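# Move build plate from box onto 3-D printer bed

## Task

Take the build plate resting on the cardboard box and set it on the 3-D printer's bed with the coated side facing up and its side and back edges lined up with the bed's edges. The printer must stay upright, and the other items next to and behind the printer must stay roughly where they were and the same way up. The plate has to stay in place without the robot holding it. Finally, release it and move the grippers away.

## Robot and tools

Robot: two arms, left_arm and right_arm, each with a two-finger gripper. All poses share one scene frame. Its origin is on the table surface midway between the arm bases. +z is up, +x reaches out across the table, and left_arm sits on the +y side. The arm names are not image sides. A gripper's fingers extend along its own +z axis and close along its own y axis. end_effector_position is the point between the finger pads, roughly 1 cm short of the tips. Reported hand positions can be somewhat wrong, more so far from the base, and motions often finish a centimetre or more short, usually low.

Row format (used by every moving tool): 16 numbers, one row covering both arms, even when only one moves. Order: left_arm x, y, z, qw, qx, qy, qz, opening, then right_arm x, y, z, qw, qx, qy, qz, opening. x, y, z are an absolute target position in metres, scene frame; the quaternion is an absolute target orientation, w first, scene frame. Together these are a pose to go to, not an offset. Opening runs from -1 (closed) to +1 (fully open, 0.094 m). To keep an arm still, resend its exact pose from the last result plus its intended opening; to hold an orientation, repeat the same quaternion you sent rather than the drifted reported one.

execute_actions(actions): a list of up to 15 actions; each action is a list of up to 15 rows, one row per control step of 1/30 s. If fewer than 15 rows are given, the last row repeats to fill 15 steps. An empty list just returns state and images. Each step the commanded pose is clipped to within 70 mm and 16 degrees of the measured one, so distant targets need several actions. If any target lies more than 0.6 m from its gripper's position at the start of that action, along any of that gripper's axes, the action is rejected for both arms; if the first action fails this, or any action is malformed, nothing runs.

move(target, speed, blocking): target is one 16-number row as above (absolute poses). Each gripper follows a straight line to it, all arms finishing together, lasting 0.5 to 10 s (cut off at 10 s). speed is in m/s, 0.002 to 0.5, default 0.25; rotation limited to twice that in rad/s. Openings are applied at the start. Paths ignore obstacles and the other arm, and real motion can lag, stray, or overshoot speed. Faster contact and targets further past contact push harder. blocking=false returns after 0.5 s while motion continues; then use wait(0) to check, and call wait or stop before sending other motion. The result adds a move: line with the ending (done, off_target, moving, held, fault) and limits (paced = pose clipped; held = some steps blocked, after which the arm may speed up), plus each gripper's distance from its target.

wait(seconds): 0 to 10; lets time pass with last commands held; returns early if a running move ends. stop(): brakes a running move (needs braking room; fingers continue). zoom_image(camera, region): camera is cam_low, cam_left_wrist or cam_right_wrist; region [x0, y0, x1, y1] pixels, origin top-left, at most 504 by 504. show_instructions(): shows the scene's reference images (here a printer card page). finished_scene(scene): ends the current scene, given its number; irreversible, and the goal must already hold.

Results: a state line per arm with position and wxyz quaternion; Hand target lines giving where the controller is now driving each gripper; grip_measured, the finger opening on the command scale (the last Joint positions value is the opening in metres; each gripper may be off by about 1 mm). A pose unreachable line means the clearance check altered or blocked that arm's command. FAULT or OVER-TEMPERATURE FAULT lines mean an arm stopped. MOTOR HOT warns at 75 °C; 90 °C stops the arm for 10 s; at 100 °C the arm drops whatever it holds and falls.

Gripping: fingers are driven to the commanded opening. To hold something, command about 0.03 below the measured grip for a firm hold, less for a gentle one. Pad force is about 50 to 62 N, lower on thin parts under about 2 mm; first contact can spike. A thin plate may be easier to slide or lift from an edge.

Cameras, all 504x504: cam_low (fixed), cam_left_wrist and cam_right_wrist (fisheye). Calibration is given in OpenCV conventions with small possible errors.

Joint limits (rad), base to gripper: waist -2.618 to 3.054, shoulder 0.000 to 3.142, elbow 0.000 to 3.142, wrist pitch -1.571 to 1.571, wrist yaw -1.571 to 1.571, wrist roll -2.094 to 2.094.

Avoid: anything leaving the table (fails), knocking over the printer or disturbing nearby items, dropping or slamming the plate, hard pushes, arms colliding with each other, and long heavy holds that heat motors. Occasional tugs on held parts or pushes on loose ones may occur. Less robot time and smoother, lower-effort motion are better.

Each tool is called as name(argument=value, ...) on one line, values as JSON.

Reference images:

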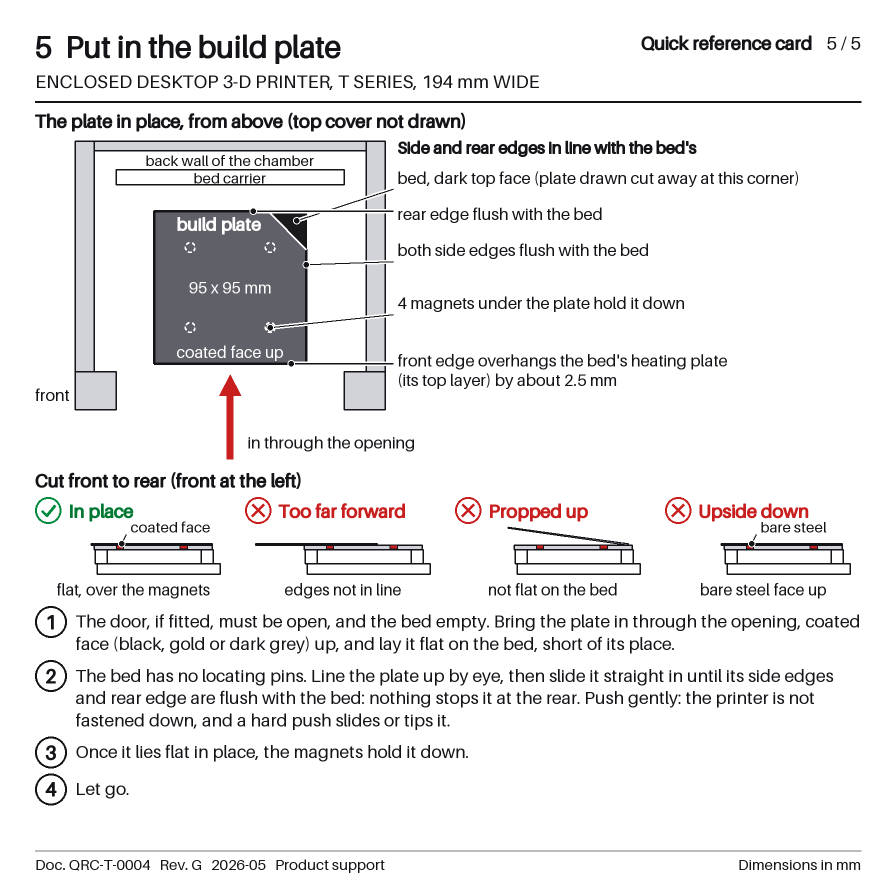

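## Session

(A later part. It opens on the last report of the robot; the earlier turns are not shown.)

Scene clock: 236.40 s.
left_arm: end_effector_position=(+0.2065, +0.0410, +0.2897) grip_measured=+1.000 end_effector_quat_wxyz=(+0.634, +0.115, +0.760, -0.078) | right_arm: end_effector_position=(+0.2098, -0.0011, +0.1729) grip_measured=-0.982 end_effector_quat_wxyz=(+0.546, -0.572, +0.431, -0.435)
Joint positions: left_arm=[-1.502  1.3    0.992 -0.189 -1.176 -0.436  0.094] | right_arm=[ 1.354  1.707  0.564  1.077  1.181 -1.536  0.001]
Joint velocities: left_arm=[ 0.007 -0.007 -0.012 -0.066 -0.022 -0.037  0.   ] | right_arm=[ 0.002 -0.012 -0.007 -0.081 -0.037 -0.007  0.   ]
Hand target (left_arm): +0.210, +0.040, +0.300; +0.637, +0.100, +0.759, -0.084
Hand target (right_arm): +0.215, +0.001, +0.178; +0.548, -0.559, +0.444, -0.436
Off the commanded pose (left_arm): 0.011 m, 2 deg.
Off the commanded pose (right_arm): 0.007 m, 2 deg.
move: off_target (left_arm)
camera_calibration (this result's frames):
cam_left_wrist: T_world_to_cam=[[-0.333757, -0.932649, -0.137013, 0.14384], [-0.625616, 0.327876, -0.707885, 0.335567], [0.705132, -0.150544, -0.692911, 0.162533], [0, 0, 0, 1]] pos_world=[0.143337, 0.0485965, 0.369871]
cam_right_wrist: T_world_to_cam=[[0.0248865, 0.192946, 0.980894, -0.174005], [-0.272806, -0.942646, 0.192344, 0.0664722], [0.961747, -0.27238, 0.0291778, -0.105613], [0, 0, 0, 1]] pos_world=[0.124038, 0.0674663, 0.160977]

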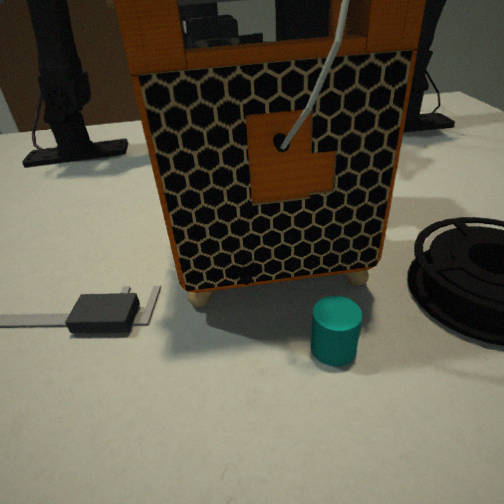

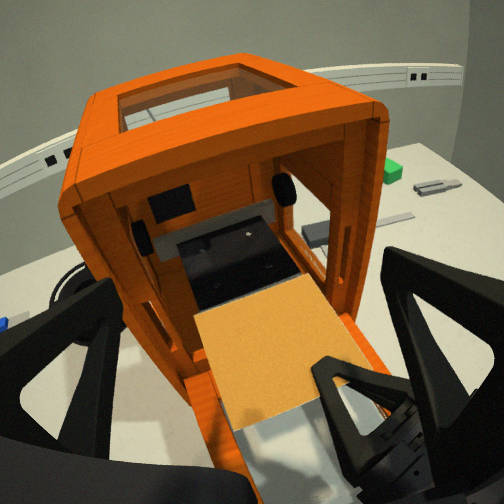

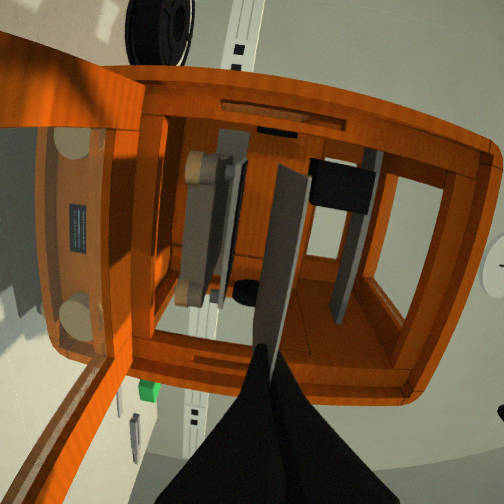

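move(target=[0.21,0.04,0.3,0.637,0.1,0.759,-0.084,1,0.28,0.0,0.172,0.5485,-0.5582,0.444,-0.4363,-1], speed=0.06)

zoom_image(camera="cam_left_wrist", region=[140,180,400,440])

zoom_image(camera="cam_right_wrist", region=[130,100,400,370])

Scene clock: 251.37 s.
left_arm: end_effector_position=(+0.2065, +0.0410, +0.2897) grip_measured=+1.000 end_effector_quat_wxyz=(+0.634, +0.115, +0.760, -0.078) | right_arm: end_effector_position=(+0.2743, -0.0067, +0.1613) grip_measured=-0.982 end_effector_quat_wxyz=(+0.532, -0.572, +0.441, -0.441)
Joint positions: left_arm=[-1.502  1.3    0.992 -0.189 -1.176 -0.436  0.094] | right_arm=[ 1.141  1.783  0.616  1.084  0.998 -1.536  0.001]
Joint velocities: left_arm=[-0.017 -0.002 -0.002  0.007  0.066  0.022  0.   ] | right_arm=[ 0.012 -0.002  0.012 -0.007  0.022  0.037  0.001]
Hand target (left_arm): +0.210, +0.040, +0.300; +0.637, +0.100, +0.759, -0.084
Hand target (right_arm): +0.279, -0.000, +0.171; +0.547, -0.559, +0.446, -0.434
Off the commanded pose (left_arm): 0.011 m, 2 deg.
Off the commanded pose (right_arm): 0.014 m, 3 deg.
move: off_target (left_arm, right_arm)
camera_calibration (this result's frames):
cam_left_wrist: T_world_to_cam=[[-0.333706, -0.932721, -0.136642, 0.143725], [-0.625711, 0.327577, -0.70794, 0.335614], [0.705072, -0.150745, -0.692928, 0.162558], [0, 0, 0, 1]] pos_world=[0.143344, 0.048621, 0.369875]
cam_right_wrist: T_world_to_cam=[[0.0475222, 0.204183, 0.977779, -0.168698], [-0.298107, -0.931375, 0.208981, 0.0853305], [0.953349, -0.301414, 0.0166073, -0.164749], [0, 0, 0, 1]] pos_world=[0.190518, 0.0642622, 0.149853]

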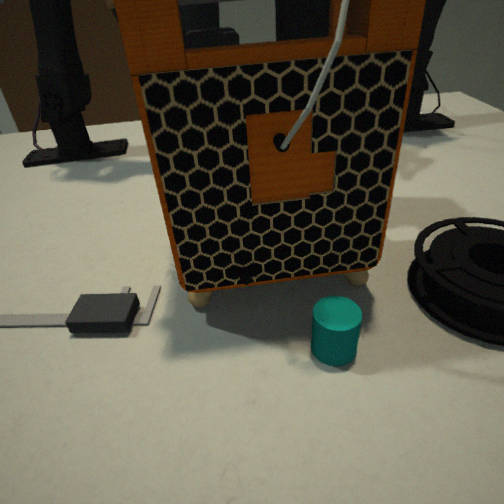

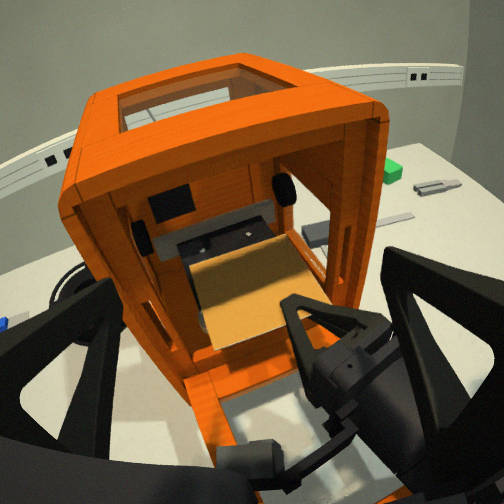

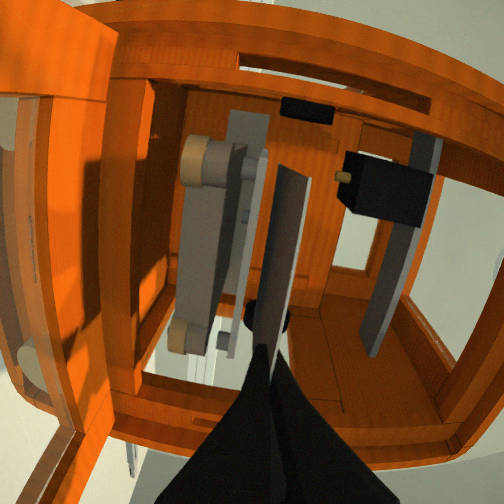

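Region (140, 180, 400, 440) of cam_left_wrist's 504x504 image, scaled by 1.938, with more detail than that image has.

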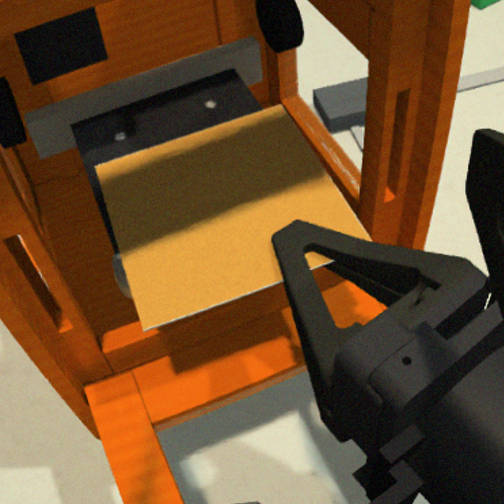

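Region (130, 100, 400, 370) of cam_right_wrist's 504x504 image, scaled by 1.867, with more detail than that image has.

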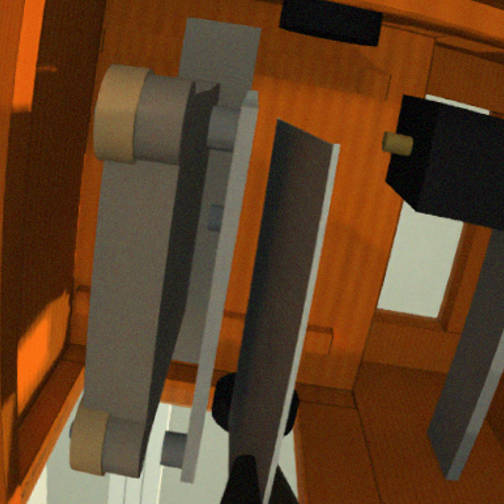

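move(target=[0.21,0.04,0.3,0.637,0.1,0.759,-0.084,1,0.30,0.008,0.170,0.5659,-0.5561,0.4267,-0.4342,-1], speed=0.03)

zoom_image(camera="cam_left_wrist", region=[150,180,350,380])

zoom_image(camera="cam_right_wrist", region=[130,100,400,370])

Scene clock: 265.33 s.
left_arm: end_effector_position=(+0.2065, +0.0410, +0.2897) grip_measured=+1.000 end_effector_quat_wxyz=(+0.634, +0.115, +0.760, -0.078) | right_arm: end_effector_position=(+0.2936, +0.0024, +0.1587) grip_measured=-0.982 end_effector_quat_wxyz=(+0.550, -0.570, +0.425, -0.438)
Joint positions: left_arm=[-1.502  1.3    0.992 -0.189 -1.176 -0.436  0.094] | right_arm=[ 1.081  1.863  0.645  1.2    0.903 -1.588  0.001]
Joint velocities: left_arm=[-0.002 -0.012  0.002 -0.081 -0.007 -0.066  0.   ] | right_arm=[ 0.012  0.007  0.017  0.022  0.066 -0.007 -0.   ]
Hand target (left_arm): +0.210, +0.040, +0.300; +0.637, +0.100, +0.759, -0.084
Hand target (right_arm): +0.299, +0.008, +0.170; +0.566, -0.556, +0.427, -0.434
Off the commanded pose (left_arm): 0.011 m, 2 deg.
Off the commanded pose (right_arm): 0.014 m, 2 deg.
move: off_target (left_arm, right_arm)
camera_calibration (this result's frames):
cam_left_wrist: T_world_to_cam=[[-0.333706, -0.932721, -0.136642, 0.143725], [-0.625711, 0.327577, -0.70794, 0.335614], [0.705072, -0.150745, -0.692928, 0.162558], [0, 0, 0, 1]] pos_world=[0.143344, 0.048621, 0.369875]
cam_right_wrist: T_world_to_cam=[[0.00944665, 0.194906, 0.980776, -0.158276], [-0.270175, -0.943844, 0.190169, 0.0949054], [0.962765, -0.266778, 0.0437425, -0.187526], [0, 0, 0, 1]] pos_world=[0.20768, 0.070397, 0.145389]

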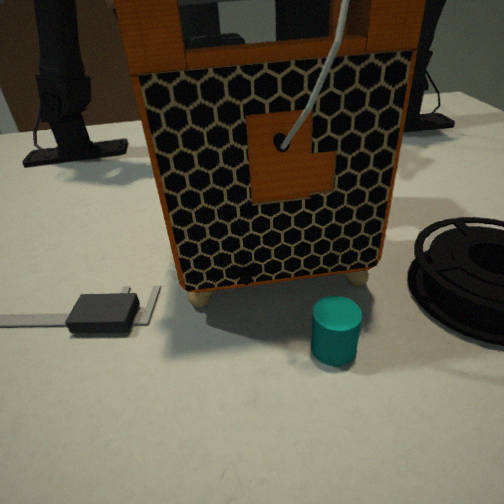

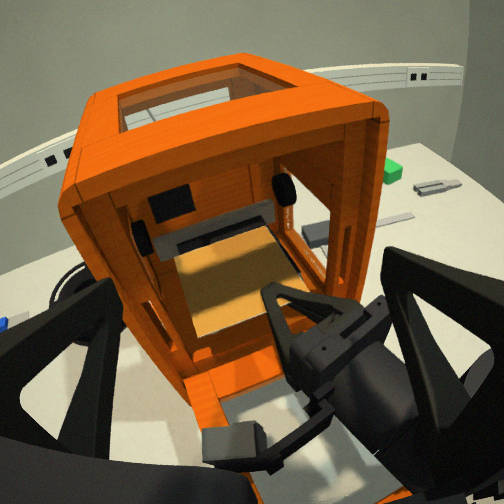

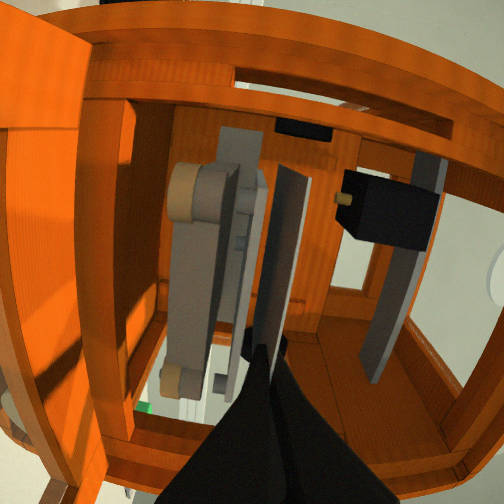

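Region (150, 180, 350, 380) of cam_left_wrist's 504x504 image, scaled by 2.520, with more detail than that image has.

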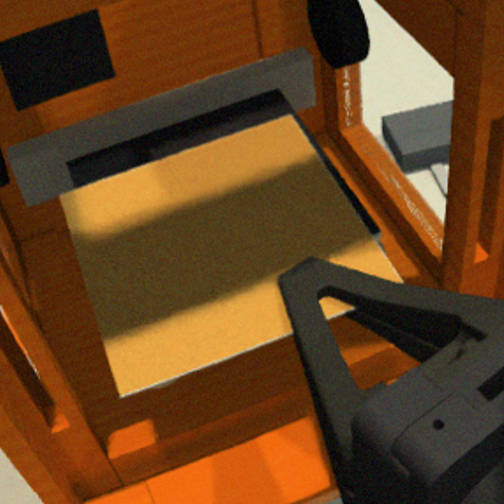

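Region (130, 100, 400, 370) of cam_right_wrist's 504x504 image, scaled by 1.867, with more detail than that image has.

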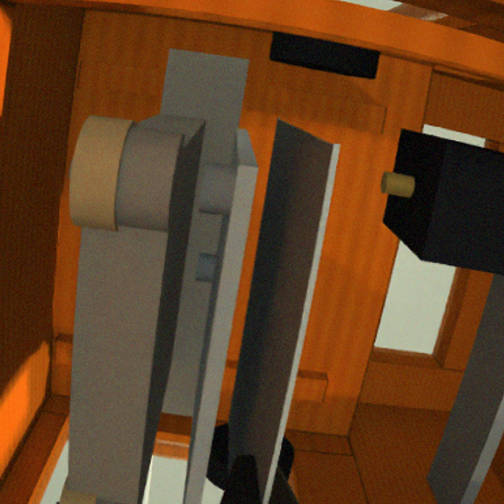

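move(target=[0.21,0.04,0.3,0.637,0.1,0.759,-0.084,1,0.30,0.002,0.165,0.5659,-0.5561,0.4267,-0.4342,-1], speed=0.02)

zoom_image(camera="cam_left_wrist", region=[150,180,350,380])

zoom_image(camera="cam_right_wrist", region=[130,100,400,370])

Scene clock: 279.37 s.
left_arm: end_effector_position=(+0.2065, +0.0410, +0.2897) grip_measured=+1.000 end_effector_quat_wxyz=(+0.634, +0.115, +0.760, -0.078) | right_arm: end_effector_position=(+0.2962, +0.0015, +0.1642) grip_measured=-0.982 end_effector_quat_wxyz=(+0.561, -0.560, +0.427, -0.435)
Joint positions: left_arm=[-1.502  1.3    0.992 -0.189 -1.176 -0.436  0.094] | right_arm=[ 1.072  1.863  0.645  1.23   0.892 -1.589  0.001]
Joint velocities: left_arm=[-0.007  0.012 -0.007 -0.066 -0.022 -0.007  0.   ] | right_arm=[ 0.002  0.002  0.002 -0.022  0.007 -0.022  0.   ]
Hand target (left_arm): +0.210, +0.040, +0.300; +0.637, +0.100, +0.759, -0.084
Hand target (right_arm): +0.300, +0.002, +0.165; +0.566, -0.556, +0.427, -0.434
Off the commanded pose (left_arm): 0.011 m, 2 deg.
Off the commanded pose (right_arm): 0.004 m, 1 deg.
move: off_target (left_arm)
camera_calibration (this result's frames):
cam_left_wrist: T_world_to_cam=[[-0.333706, -0.932721, -0.136642, 0.143725], [-0.625711, 0.327577, -0.70794, 0.335614], [0.705072, -0.150745, -0.692928, 0.162558], [0, 0, 0, 1]] pos_world=[0.143344, 0.048621, 0.369875]
cam_right_wrist: T_world_to_cam=[[-0.00283536, 0.168488, 0.9857, -0.160617], [-0.271248, -0.948878, 0.161413, 0.0987469], [0.962505, -0.266911, 0.0483923, -0.191136], [0, 0, 0, 1]] pos_world=[0.210299, 0.0697442, 0.15163]

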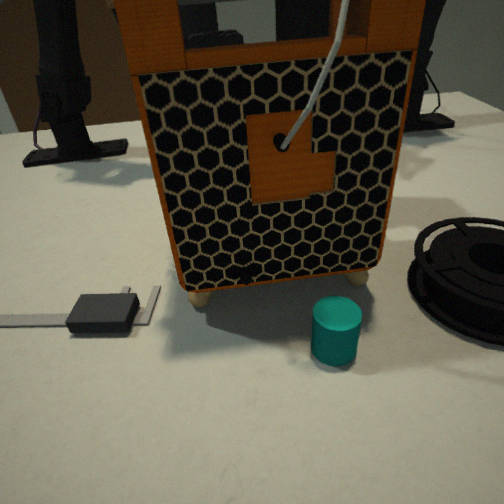

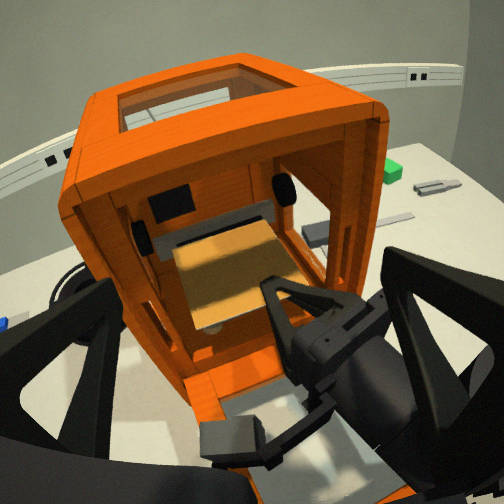

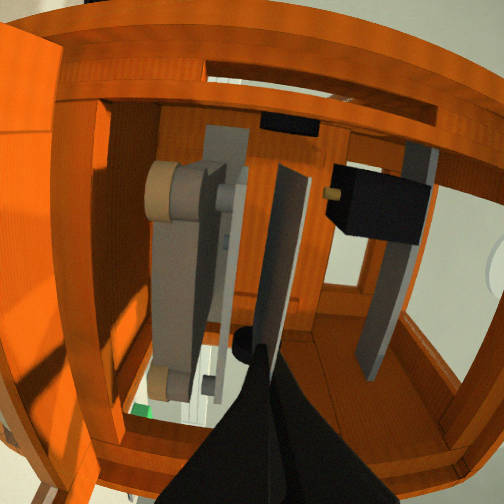

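Region (150, 180, 350, 380) of cam_left_wrist's 504x504 image, scaled by 2.520, with more detail than that image has.

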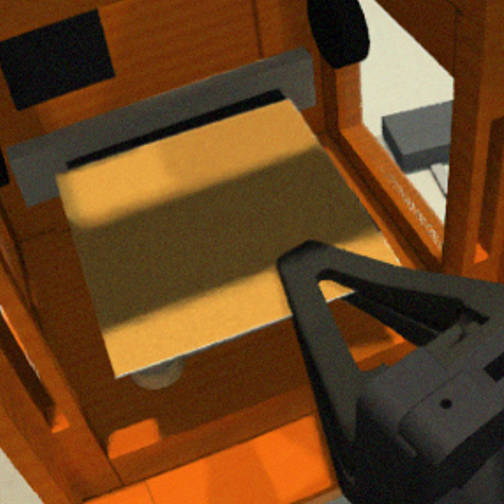

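Region (130, 100, 400, 370) of cam_right_wrist's 504x504 image, scaled by 1.867, with more detail than that image has.

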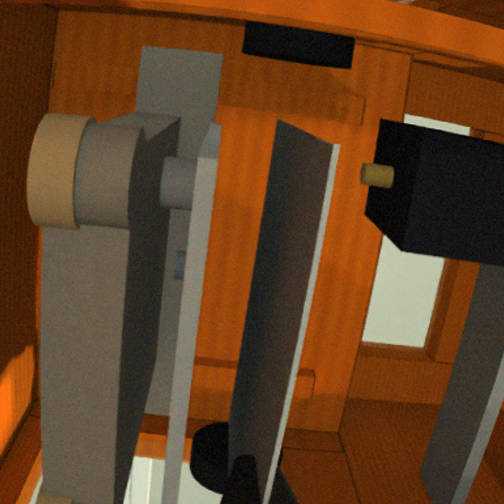

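move(target=[0.21,0.04,0.3,0.637,0.1,0.759,-0.084,1,0.30,-0.003,0.156,0.561,-0.561,0.4305,-0.4305,-1], speed=0.02)

zoom_image(camera="cam_left_wrist", region=[150,180,350,380])

zoom_image(camera="cam_right_wrist", region=[130,100,400,370])

Scene clock: 295.13 s.
left_arm: end_effector_position=(+0.2065, +0.0410, +0.2897) grip_measured=+1.000 end_effector_quat_wxyz=(+0.634, +0.115, +0.760, -0.078) | right_arm: end_effector_position=(+0.2981, +0.0005, +0.1645) grip_measured=-0.982 end_effector_quat_wxyz=(+0.562, -0.559, +0.428, -0.434)
Joint positions: left_arm=[-1.502  1.3    0.992 -0.189 -1.176 -0.436  0.094] | right_arm=[ 1.065  1.863  0.645  1.232  0.886 -1.585  0.001]
Joint velocities: left_arm=[ 0.002  0.007  0.007  0.051 -0.007  0.007  0.   ] | right_arm=[ 0.007 -0.022  0.012 -0.022 -0.051 -0.081 -0.001]
Hand target (left_arm): +0.210, +0.040, +0.300; +0.637, +0.100, +0.759, -0.084
Hand target (right_arm): +0.300, -0.003, +0.156; +0.561, -0.561, +0.431, -0.430
Off the commanded pose (left_arm): 0.011 m, 2 deg.
Off the commanded pose (right_arm): 0.009 m, 1 deg.
move: off_target (left_arm)
camera_calibration (this result's frames):
cam_left_wrist: T_world_to_cam=[[-0.333706, -0.932721, -0.136642, 0.143725], [-0.625711, 0.327577, -0.70794, 0.335614], [0.705072, -0.150745, -0.692928, 0.162558], [0, 0, 0, 1]] pos_world=[0.143344, 0.048621, 0.369875]
cam_right_wrist: T_world_to_cam=[[-0.00243083, 0.163511, 0.986538, -0.160985], [-0.271899, -0.949482, 0.156699, 0.0992609], [0.962323, -0.267858, 0.0467666, -0.192981], [0, 0, 0, 1]] pos_world=[0.212308, 0.0688777, 0.152289]

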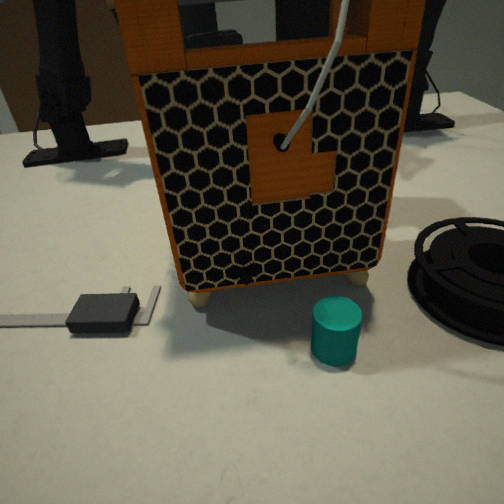

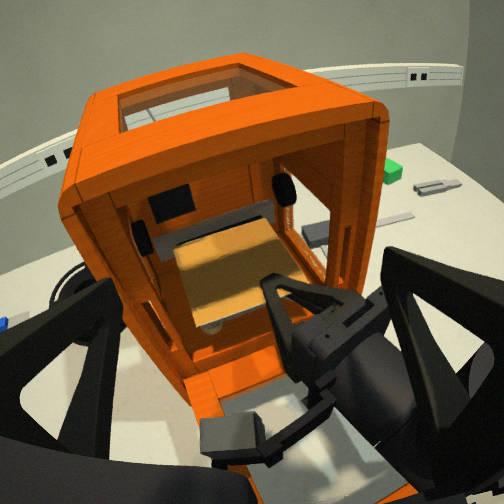

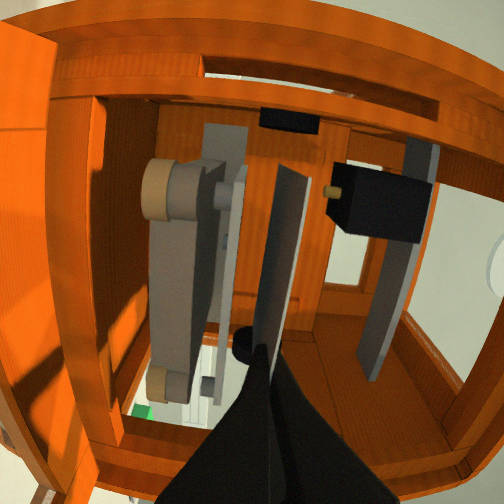

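Region (150, 180, 350, 380) of cam_left_wrist's 504x504 image, scaled by 2.520, with more detail than that image has.

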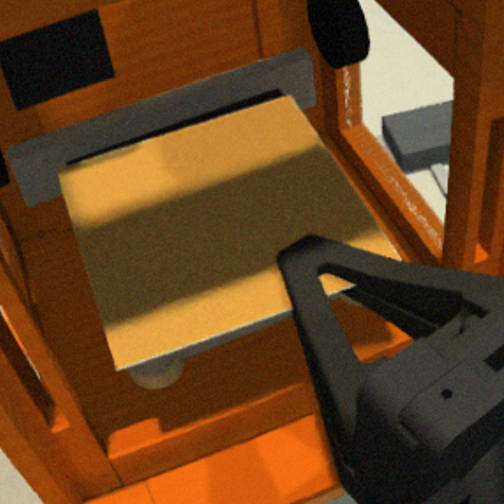

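Region (130, 100, 400, 370) of cam_right_wrist's 504x504 image, scaled by 1.867, with more detail than that image has.

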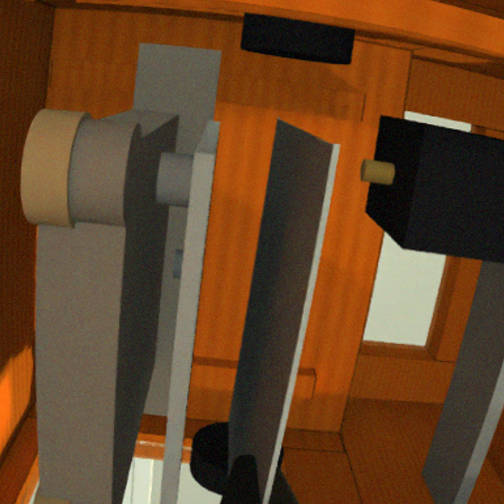

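execute_actions(actions=[[[0.21,0.04,0.3,0.637,0.1,0.759,-0.084,1,0.30,-0.004,0.154,0.561,-0.561,0.4305,-0.4305,-1]],[[0.21,0.04,0.3,0.637,0.1,0.759,-0.084,1,0.30,-0.005,0.151,0.561,-0.561,0.4305,-0.4305,-1]]])

Scene clock: 302.70 s.
left_arm: end_effector_position=(+0.2065, +0.0410, +0.2897) grip_measured=+1.000 end_effector_quat_wxyz=(+0.634, +0.115, +0.760, -0.078) | right_arm: end_effector_position=(+0.2984, +0.0019, +0.1596) grip_measured=-0.982 end_effector_quat_wxyz=(+0.563, -0.559, +0.428, -0.433)
Joint positions: left_arm=[-1.502  1.3    0.992 -0.189 -1.176 -0.436  0.094] | right_arm=[ 1.065  1.886  0.645  1.254  0.883 -1.584  0.001]
Joint velocities: left_arm=[ 0.017 -0.012 -0.007 -0.022  0.007  0.007  0.   ] | right_arm=[-0.012 -0.012  0.002 -0.037 -0.051 -0.007  0.001]
Hand target (left_arm): +0.210, +0.040, +0.300; +0.637, +0.100, +0.759, -0.084
Hand target (right_arm): +0.300, -0.005, +0.151; +0.561, -0.561, +0.431, -0.430
Off the commanded pose (left_arm): 0.011 m, 2 deg.
Off the commanded pose (right_arm): 0.011 m, 1 deg.
camera_calibration (this result's frames):
cam_left_wrist: T_world_to_cam=[[-0.333706, -0.932721, -0.136642, 0.143725], [-0.625711, 0.327577, -0.70794, 0.335614], [0.705072, -0.150745, -0.692928, 0.162558], [0, 0, 0, 1]] pos_world=[0.143344, 0.048621, 0.369875]
cam_right_wrist: T_world_to_cam=[[-0.00274058, 0.16243, 0.986716, -0.15633], [-0.268589, -0.950582, 0.155735, 0.100617], [0.963251, -0.264594, 0.0462319, -0.192781], [0, 0, 0, 1]] pos_world=[0.212293, 0.0700282, 0.147496]

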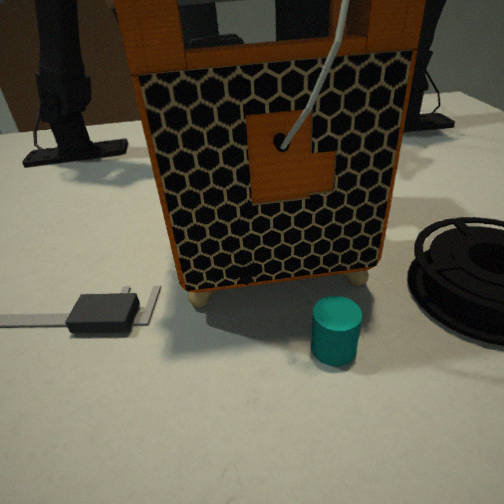

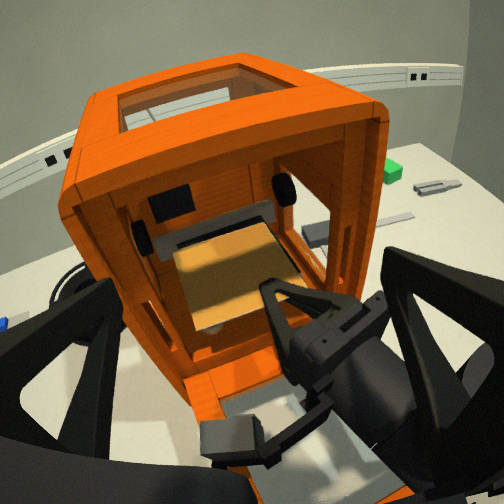

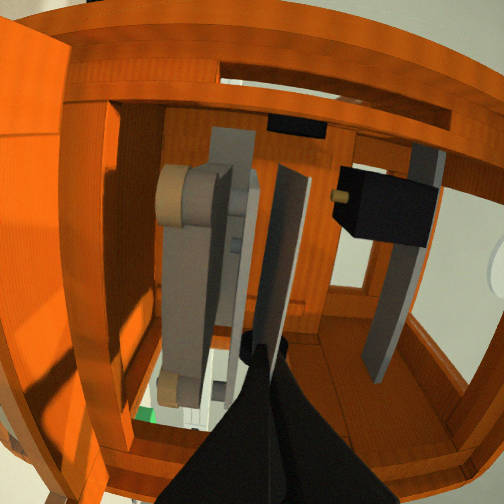

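execute_actions(actions=[[[0.21,0.04,0.3,0.637,0.1,0.759,-0.084,1,0.299,-0.007,0.150,0.561,-0.561,0.4305,-0.4305,-1]],[[0.21,0.04,0.3,0.637,0.1,0.759,-0.084,1,0.298,-0.009,0.149,0.561,-0.561,0.4305,-0.4305,-1]]])

zoom_image(camera="cam_left_wrist", region=[150,180,350,380])

Scene clock: 315.53 s.
left_arm: end_effector_position=(+0.2065, +0.0410, +0.2897) grip_measured=+1.000 end_effector_quat_wxyz=(+0.634, +0.115, +0.760, -0.078) | right_arm: end_effector_position=(+0.2963, -0.0023, +0.1558) grip_measured=-0.982 end_effector_quat_wxyz=(+0.562, -0.561, +0.427, -0.433)
Joint positions: left_arm=[-1.502  1.3    0.992 -0.189 -1.176 -0.436  0.094] | right_arm=[ 1.065  1.886  0.622  1.273  0.882 -1.584  0.001]
Joint velocities: left_arm=[ 0.012  0.007 -0.007 -0.007 -0.066 -0.051  0.   ] | right_arm=[-0.007  0.002 -0.002  0.007 -0.022  0.037 -0.001]
Hand target (left_arm): +0.210, +0.040, +0.300; +0.637, +0.100, +0.759, -0.084
Hand target (right_arm): +0.298, -0.009, +0.149; +0.561, -0.561, +0.431, -0.430
Off the commanded pose (left_arm): 0.011 m, 2 deg.
Off the commanded pose (right_arm): 0.010 m, 0 deg.
camera_calibration (this result's frames):
cam_left_wrist: T_world_to_cam=[[-0.333706, -0.932721, -0.136642, 0.143725], [-0.625711, 0.327577, -0.70794, 0.335614], [0.705072, -0.150745, -0.692928, 0.162558], [0, 0, 0, 1]] pos_world=[0.143344, 0.048621, 0.369875]
cam_right_wrist: T_world_to_cam=[[-0.00123234, 0.166203, 0.986091, -0.152208], [-0.26723, -0.950285, 0.159834, 0.0955703], [0.963632, -0.263316, 0.0455855, -0.191746], [0, 0, 0, 1]] pos_world=[0.210124, 0.0656266, 0.143556]

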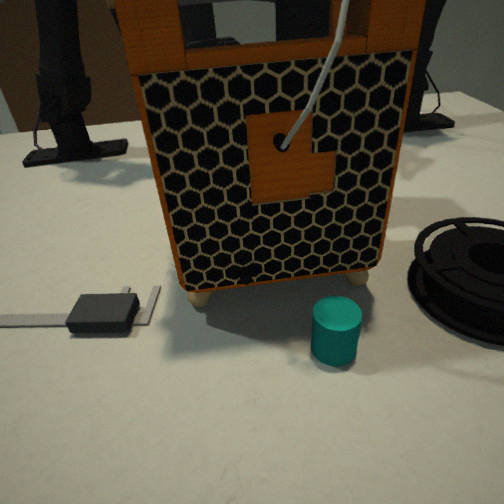

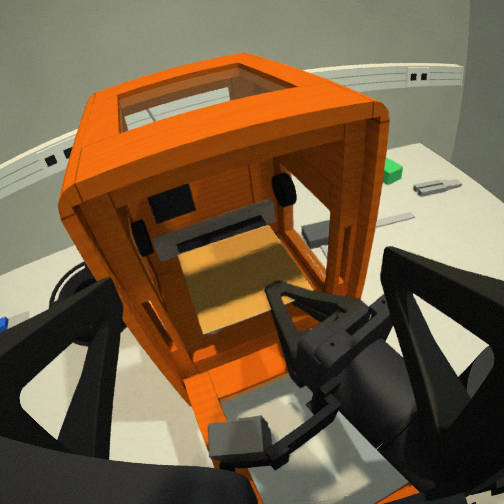

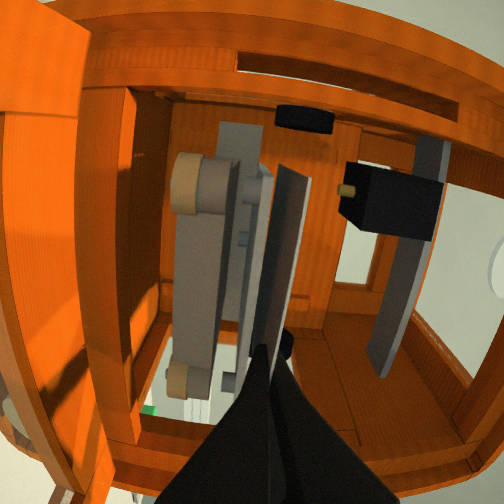

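Region (150, 180, 350, 380) of cam_left_wrist's 504x504 image, scaled by 2.520, with more detail than that image has.

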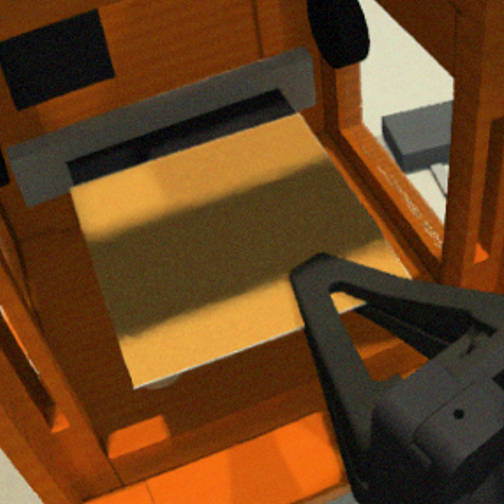

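Close. Lower further.

execute_actions(actions=[[[0.21,0.04,0.3,0.637,0.1,0.759,-0.084,1,0.298,-0.0095,0.147,0.561,-0.561,0.4305,-0.4305,-1]],[[0.21,0.04,0.3,0.637,0.1,0.759,-0.084,1,0.298,-0.01,0.145,0.561,-0.561,0.4305,-0.4305,-1]]])

zoom_image(camera="cam_left_wrist", region=[150,180,350,380])

zoom_image(camera="cam_right_wrist", region=[150,130,400,420])

Scene clock: 328.10 s.
left_arm: end_effector_position=(+0.2065, +0.0410, +0.2897) grip_measured=+1.000 end_effector_quat_wxyz=(+0.634, +0.115, +0.760, -0.078) | right_arm: end_effector_position=(+0.2951, -0.0045, +0.1515) grip_measured=-0.982 end_effector_quat_wxyz=(+0.562, -0.562, +0.427, -0.432)
Joint positions: left_arm=[-1.502  1.3    0.992 -0.189 -1.176 -0.436  0.094] | right_arm=[ 1.065  1.897  0.608  1.298  0.88  -1.583  0.001]
Joint velocities: left_arm=[-0.017 -0.022  0.007 -0.066 -0.022  0.037  0.   ] | right_arm=[ 0.007 -0.007 -0.012 -0.007 -0.037  0.037 -0.001]
Hand target (left_arm): +0.210, +0.040, +0.300; +0.637, +0.100, +0.759, -0.084
Hand target (right_arm): +0.298, -0.010, +0.145; +0.561, -0.561, +0.431, -0.430
Off the commanded pose (left_arm): 0.011 m, 2 deg.
Off the commanded pose (right_arm): 0.009 m, 1 deg.
camera_calibration (this result's frames):
cam_left_wrist: T_world_to_cam=[[-0.333706, -0.932721, -0.136642, 0.143725], [-0.625711, 0.327577, -0.70794, 0.335614], [0.705072, -0.150745, -0.692928, 0.162558], [0, 0, 0, 1]] pos_world=[0.143344, 0.048621, 0.369875]
cam_right_wrist: T_world_to_cam=[[-0.0012445, 0.166186, 0.986094, -0.1476], [-0.265738, -0.950694, 0.159885, 0.0934225], [0.964044, -0.261844, 0.0453452, -0.191068], [0, 0, 0, 1]] pos_world=[0.208841, 0.0633153, 0.139275]

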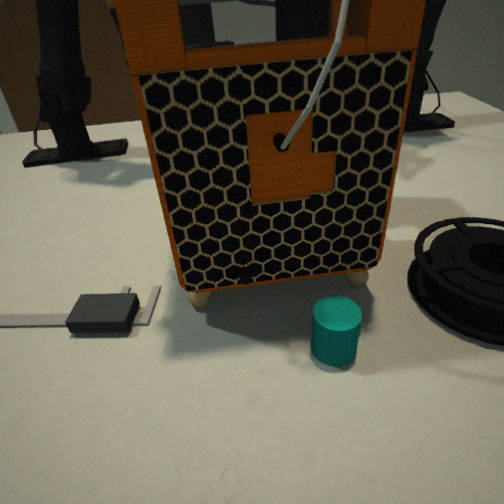

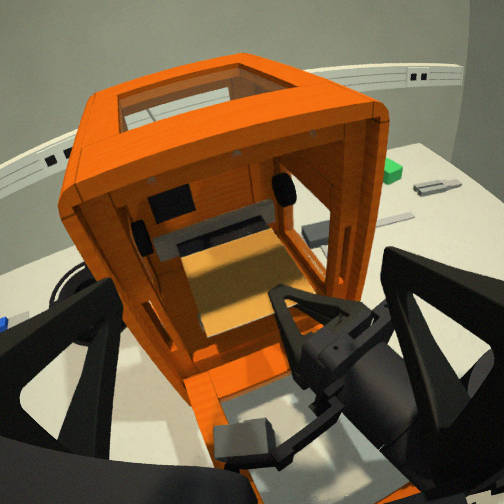

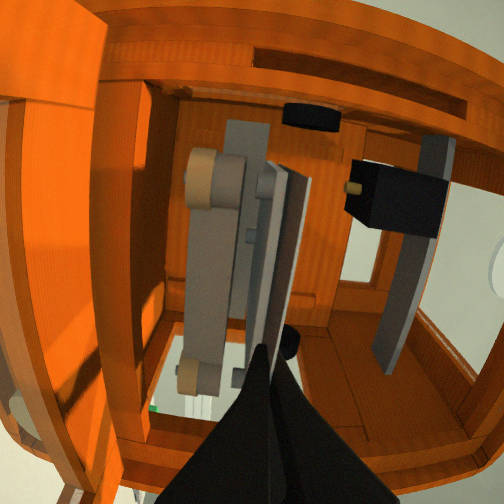

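Region (150, 180, 350, 380) of cam_left_wrist's 504x504 image, scaled by 2.520, with more detail than that image has.

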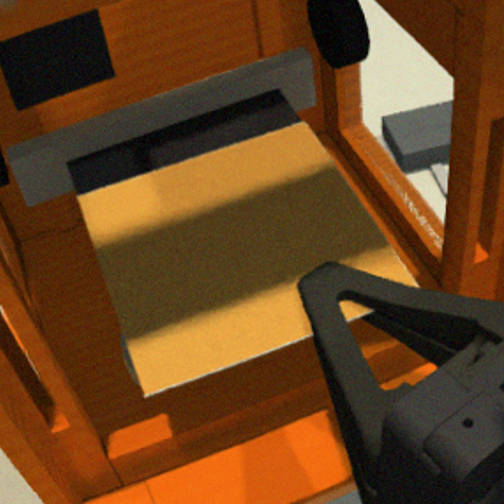

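Region (150, 130, 400, 420) of cam_right_wrist's 504x504 image, scaled by 1.738, with more detail than that image has; it fills the left 434 columns of this view, and the rest is white.

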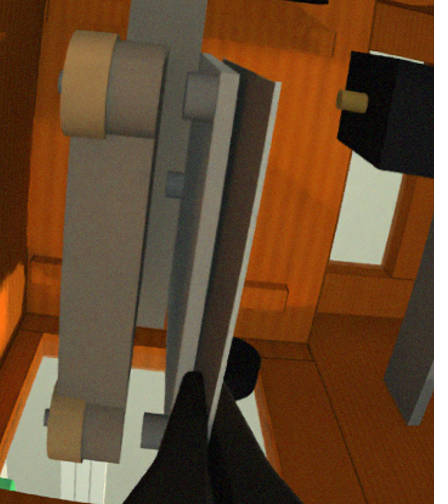

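execute_actions(actions=[[[0.21,0.04,0.3,0.637,0.1,0.759,-0.084,1,0.298,-0.0095,0.143,0.561,-0.561,0.4305,-0.4305,-1]],[[0.21,0.04,0.3,0.637,0.1,0.759,-0.084,1,0.298,-0.0095,0.143,0.561,-0.561,0.4305,-0.4305,-0.9]],[[0.21,0.04,0.3,0.637,0.1,0.759,-0.084,1,0.298,-0.0095,0.143,0.561,-0.561,0.4305,-0.4305,-0.6]]])

zoom_image(camera="cam_left_wrist", region=[150,180,350,380])

Scene clock: 342.53 s.
left_arm: end_effector_position=(+0.2065, +0.0410, +0.2897) grip_measured=+1.000 end_effector_quat_wxyz=(+0.634, +0.115, +0.760, -0.078) | right_arm: end_effector_position=(+0.2952, -0.0044, +0.1519) grip_measured=-0.601 end_effector_quat_wxyz=(+0.566, -0.557, +0.428, -0.431)
Joint positions: left_arm=[-1.502  1.3    0.992 -0.189 -1.176 -0.436  0.094] | right_arm=[ 1.065  1.906  0.608  1.319  0.881 -1.583  0.019]
Joint velocities: left_arm=[ 0.002  0.017  0.002 -0.007 -0.007 -0.022  0.   ] | right_arm=[-0.002  0.002  0.002 -0.066  0.037  0.037  0.   ]
Hand target (left_arm): +0.210, +0.040, +0.300; +0.637, +0.100, +0.759, -0.084
Hand target (right_arm): +0.298, -0.010, +0.143; +0.561, -0.561, +0.431, -0.430
Off the commanded pose (left_arm): 0.011 m, 2 deg.
Off the commanded pose (right_arm): 0.011 m, 1 deg.
camera_calibration (this result's frames):
cam_left_wrist: T_world_to_cam=[[-0.333706, -0.932721, -0.136642, 0.143725], [-0.625711, 0.327577, -0.70794, 0.335614], [0.705072, -0.150745, -0.692928, 0.162558], [0, 0, 0, 1]] pos_world=[0.143344, 0.048621, 0.369875]
cam_right_wrist: T_world_to_cam=[[-0.00614838, 0.15521, 0.987862, -0.146886], [-0.266876, -0.952305, 0.147962, 0.0956716], [0.963711, -0.262727, 0.0472769, -0.191357], [0, 0, 0, 1]] pos_world=[0.209042, 0.0636319, 0.139994]

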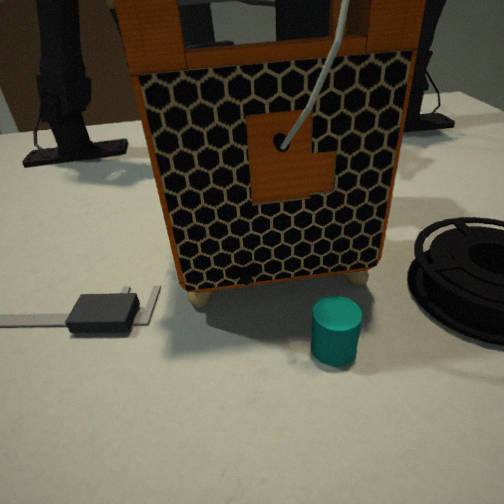

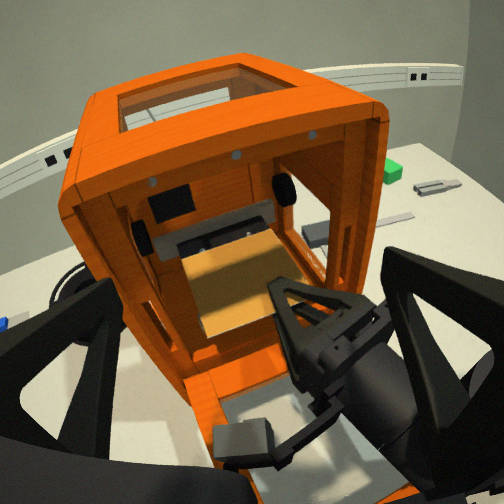

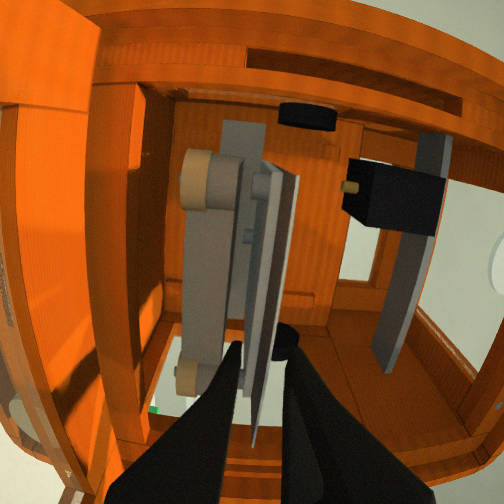

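Region (150, 180, 350, 380) of cam_left_wrist's 504x504 image, scaled by 2.520, with more detail than that image has.

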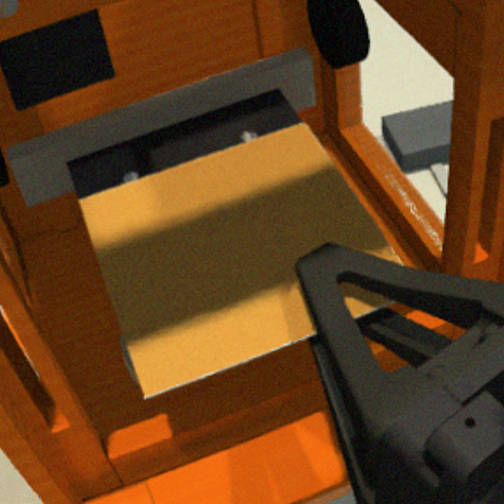

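move(target=[0.16,0.2,0.33,0.637,0.1,0.759,-0.084,1,0.235,-0.02,0.15,0.561,-0.561,0.4305,-0.4305,-0.6], speed=0.12)

move(target=[0.16,0.2,0.33,0.637,0.1,0.759,-0.084,1,0.25,0.018,0.16,0.6427,0.0134,0.7659,-0.0112,0.2], speed=0.25)

Scene clock: 355.53 s.
left_arm: end_effector_position=(+0.1589, +0.1973, +0.3244) grip_measured=+1.000 end_effector_quat_wxyz=(+0.635, +0.115, +0.759, -0.086) | right_arm: end_effector_position=(+0.2397, -0.0157, +0.1485) grip_measured=-0.601 end_effector_quat_wxyz=(+0.558, -0.564, +0.426, -0.434)
Joint positions: left_arm=[-1.834  0.926  1.075 -1.546 -1.389 -1.379  0.094] | right_arm=[ 1.235  1.832  0.488  1.345  1.053 -1.584  0.019]
Joint velocities: left_arm=[ 0.007  0.002 -0.012 -0.051  0.066 -0.022  0.   ] | right_arm=[ 0.002 -0.002 -0.012 -0.051 -0.037 -0.022 -0.001]
Hand target (left_arm): +0.158, +0.197, +0.334; +0.640, +0.110, +0.755, -0.095
Hand target (right_arm): +0.236, -0.020, +0.151; +0.562, -0.560, +0.429, -0.432
Off the commanded pose (left_arm): 0.006 m, 2 deg.
Off the commanded pose (right_arm): 0.007 m, 1 deg.
joint sent to its limit (left arm) — the command would take joint 4 (wrist pitch) past its lower limit, so that joint was sent only as far as its limit.
move: done
camera_calibration (this result's frames):
cam_left_wrist: T_world_to_cam=[[-0.342679, -0.931156, -0.124581, 0.275538], [-0.621078, 0.324043, -0.713623, 0.281033], [0.704864, -0.167169, -0.689363, 0.245911], [0, 0, 0, 1]] pos_world=[0.0956304, 0.206611, 0.4044]
cam_right_wrist: T_world_to_cam=[[0.00215271, 0.174074, 0.98473, -0.143377], [-0.267787, -0.948668, 0.168284, 0.0677895], [0.963476, -0.26406, 0.0445724, -0.140224], [0, 0, 0, 1]] pos_world=[0.153564, 0.0522403, 0.13603]

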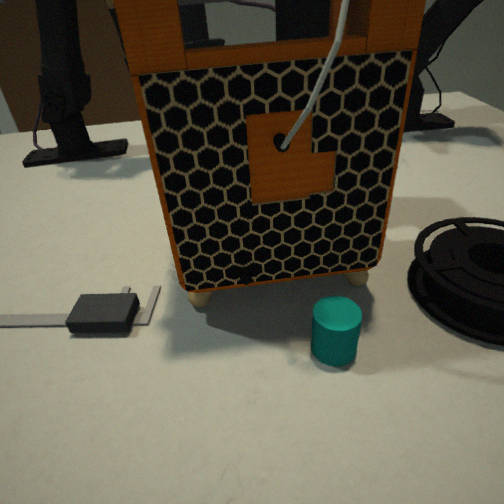

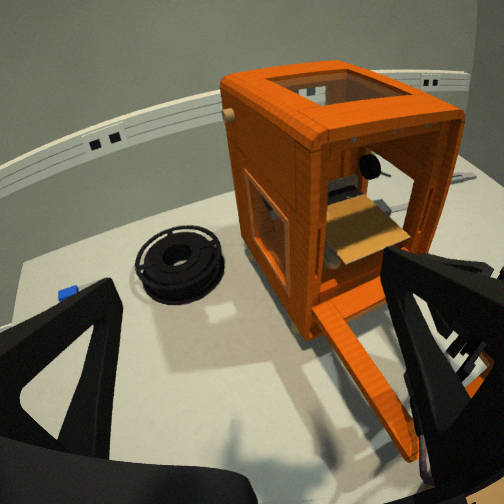

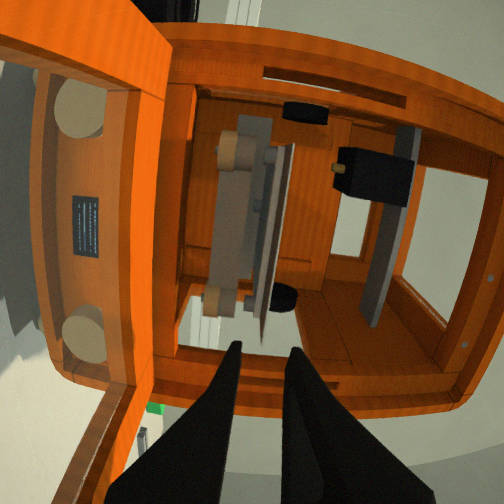

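Scene clock: 359.83 s.
left_arm: end_effector_position=(+0.1587, +0.1975, +0.3234) grip_measured=+1.000 end_effector_quat_wxyz=(+0.633, +0.111, +0.761, -0.090) | right_arm: end_effector_position=(+0.2519, +0.0127, +0.1480) grip_measured=+0.199 end_effector_quat_wxyz=(+0.640, +0.006, +0.768, -0.022)
Joint positions: left_arm=[-1.834  0.926  1.075 -1.55  -1.384 -1.394  0.094] | right_arm=[1.269 1.863 1.028 0.038 1.317 0.754 0.056]
Joint velocities: left_arm=[-0.002 -0.002  0.002  0.007 -0.007  0.022  0.   ] | right_arm=[-0.022  0.012  0.042 -0.095 -0.066  0.11  -0.   ]
Hand target (left_arm): +0.161, +0.200, +0.330; +0.637, +0.104, +0.759, -0.089
Hand target (right_arm): +0.250, +0.017, +0.158; +0.640, +0.013, +0.768, -0.010
Off the commanded pose (left_arm): 0.007 m, 2 deg.
Off the commanded pose (right_arm): 0.013 m, 2 deg.
joint sent to its limit (left arm) — the command would take joint 4 (wrist pitch) past its lower limit, so that joint was sent only as far as its limit.
move: off_target (right_arm)
camera_calibration (this result's frames):
cam_left_wrist: T_world_to_cam=[[-0.342166, -0.932738, -0.113675, 0.272306], [-0.627669, 0.316912, -0.711054, 0.281742], [0.699252, -0.171948, -0.693888, 0.248614], [0, 0, 0, 1]] pos_world=[0.0961709, 0.207451, 0.403799]
cam_right_wrist: T_world_to_cam=[[0.0380788, -0.984854, 0.16915, -0.0215032], [-0.655016, -0.152435, -0.74008, 0.319971], [0.754655, -0.0826143, -0.6509, 0.00882188], [0, 0, 0, 1]] pos_world=[0.203748, 0.0283262, 0.246184]

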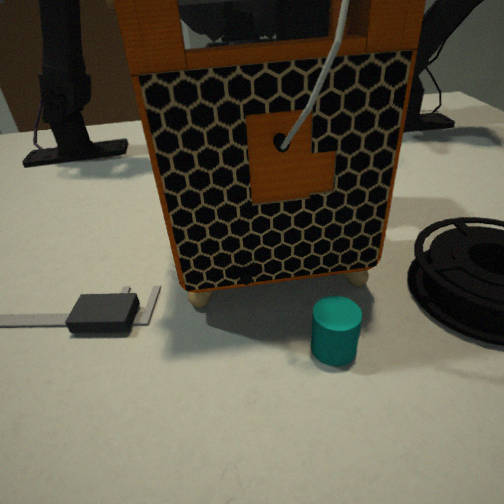

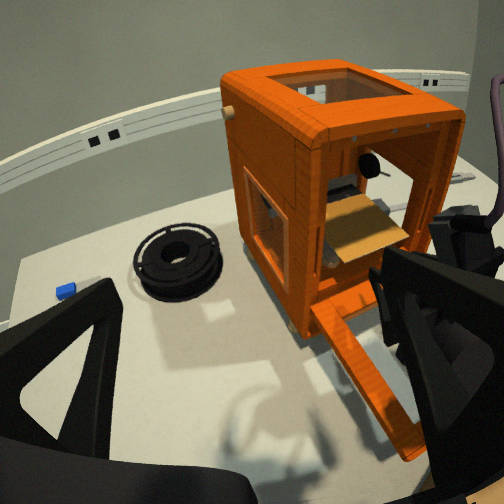

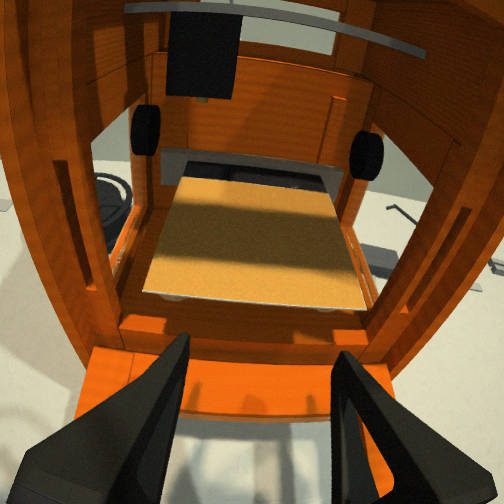

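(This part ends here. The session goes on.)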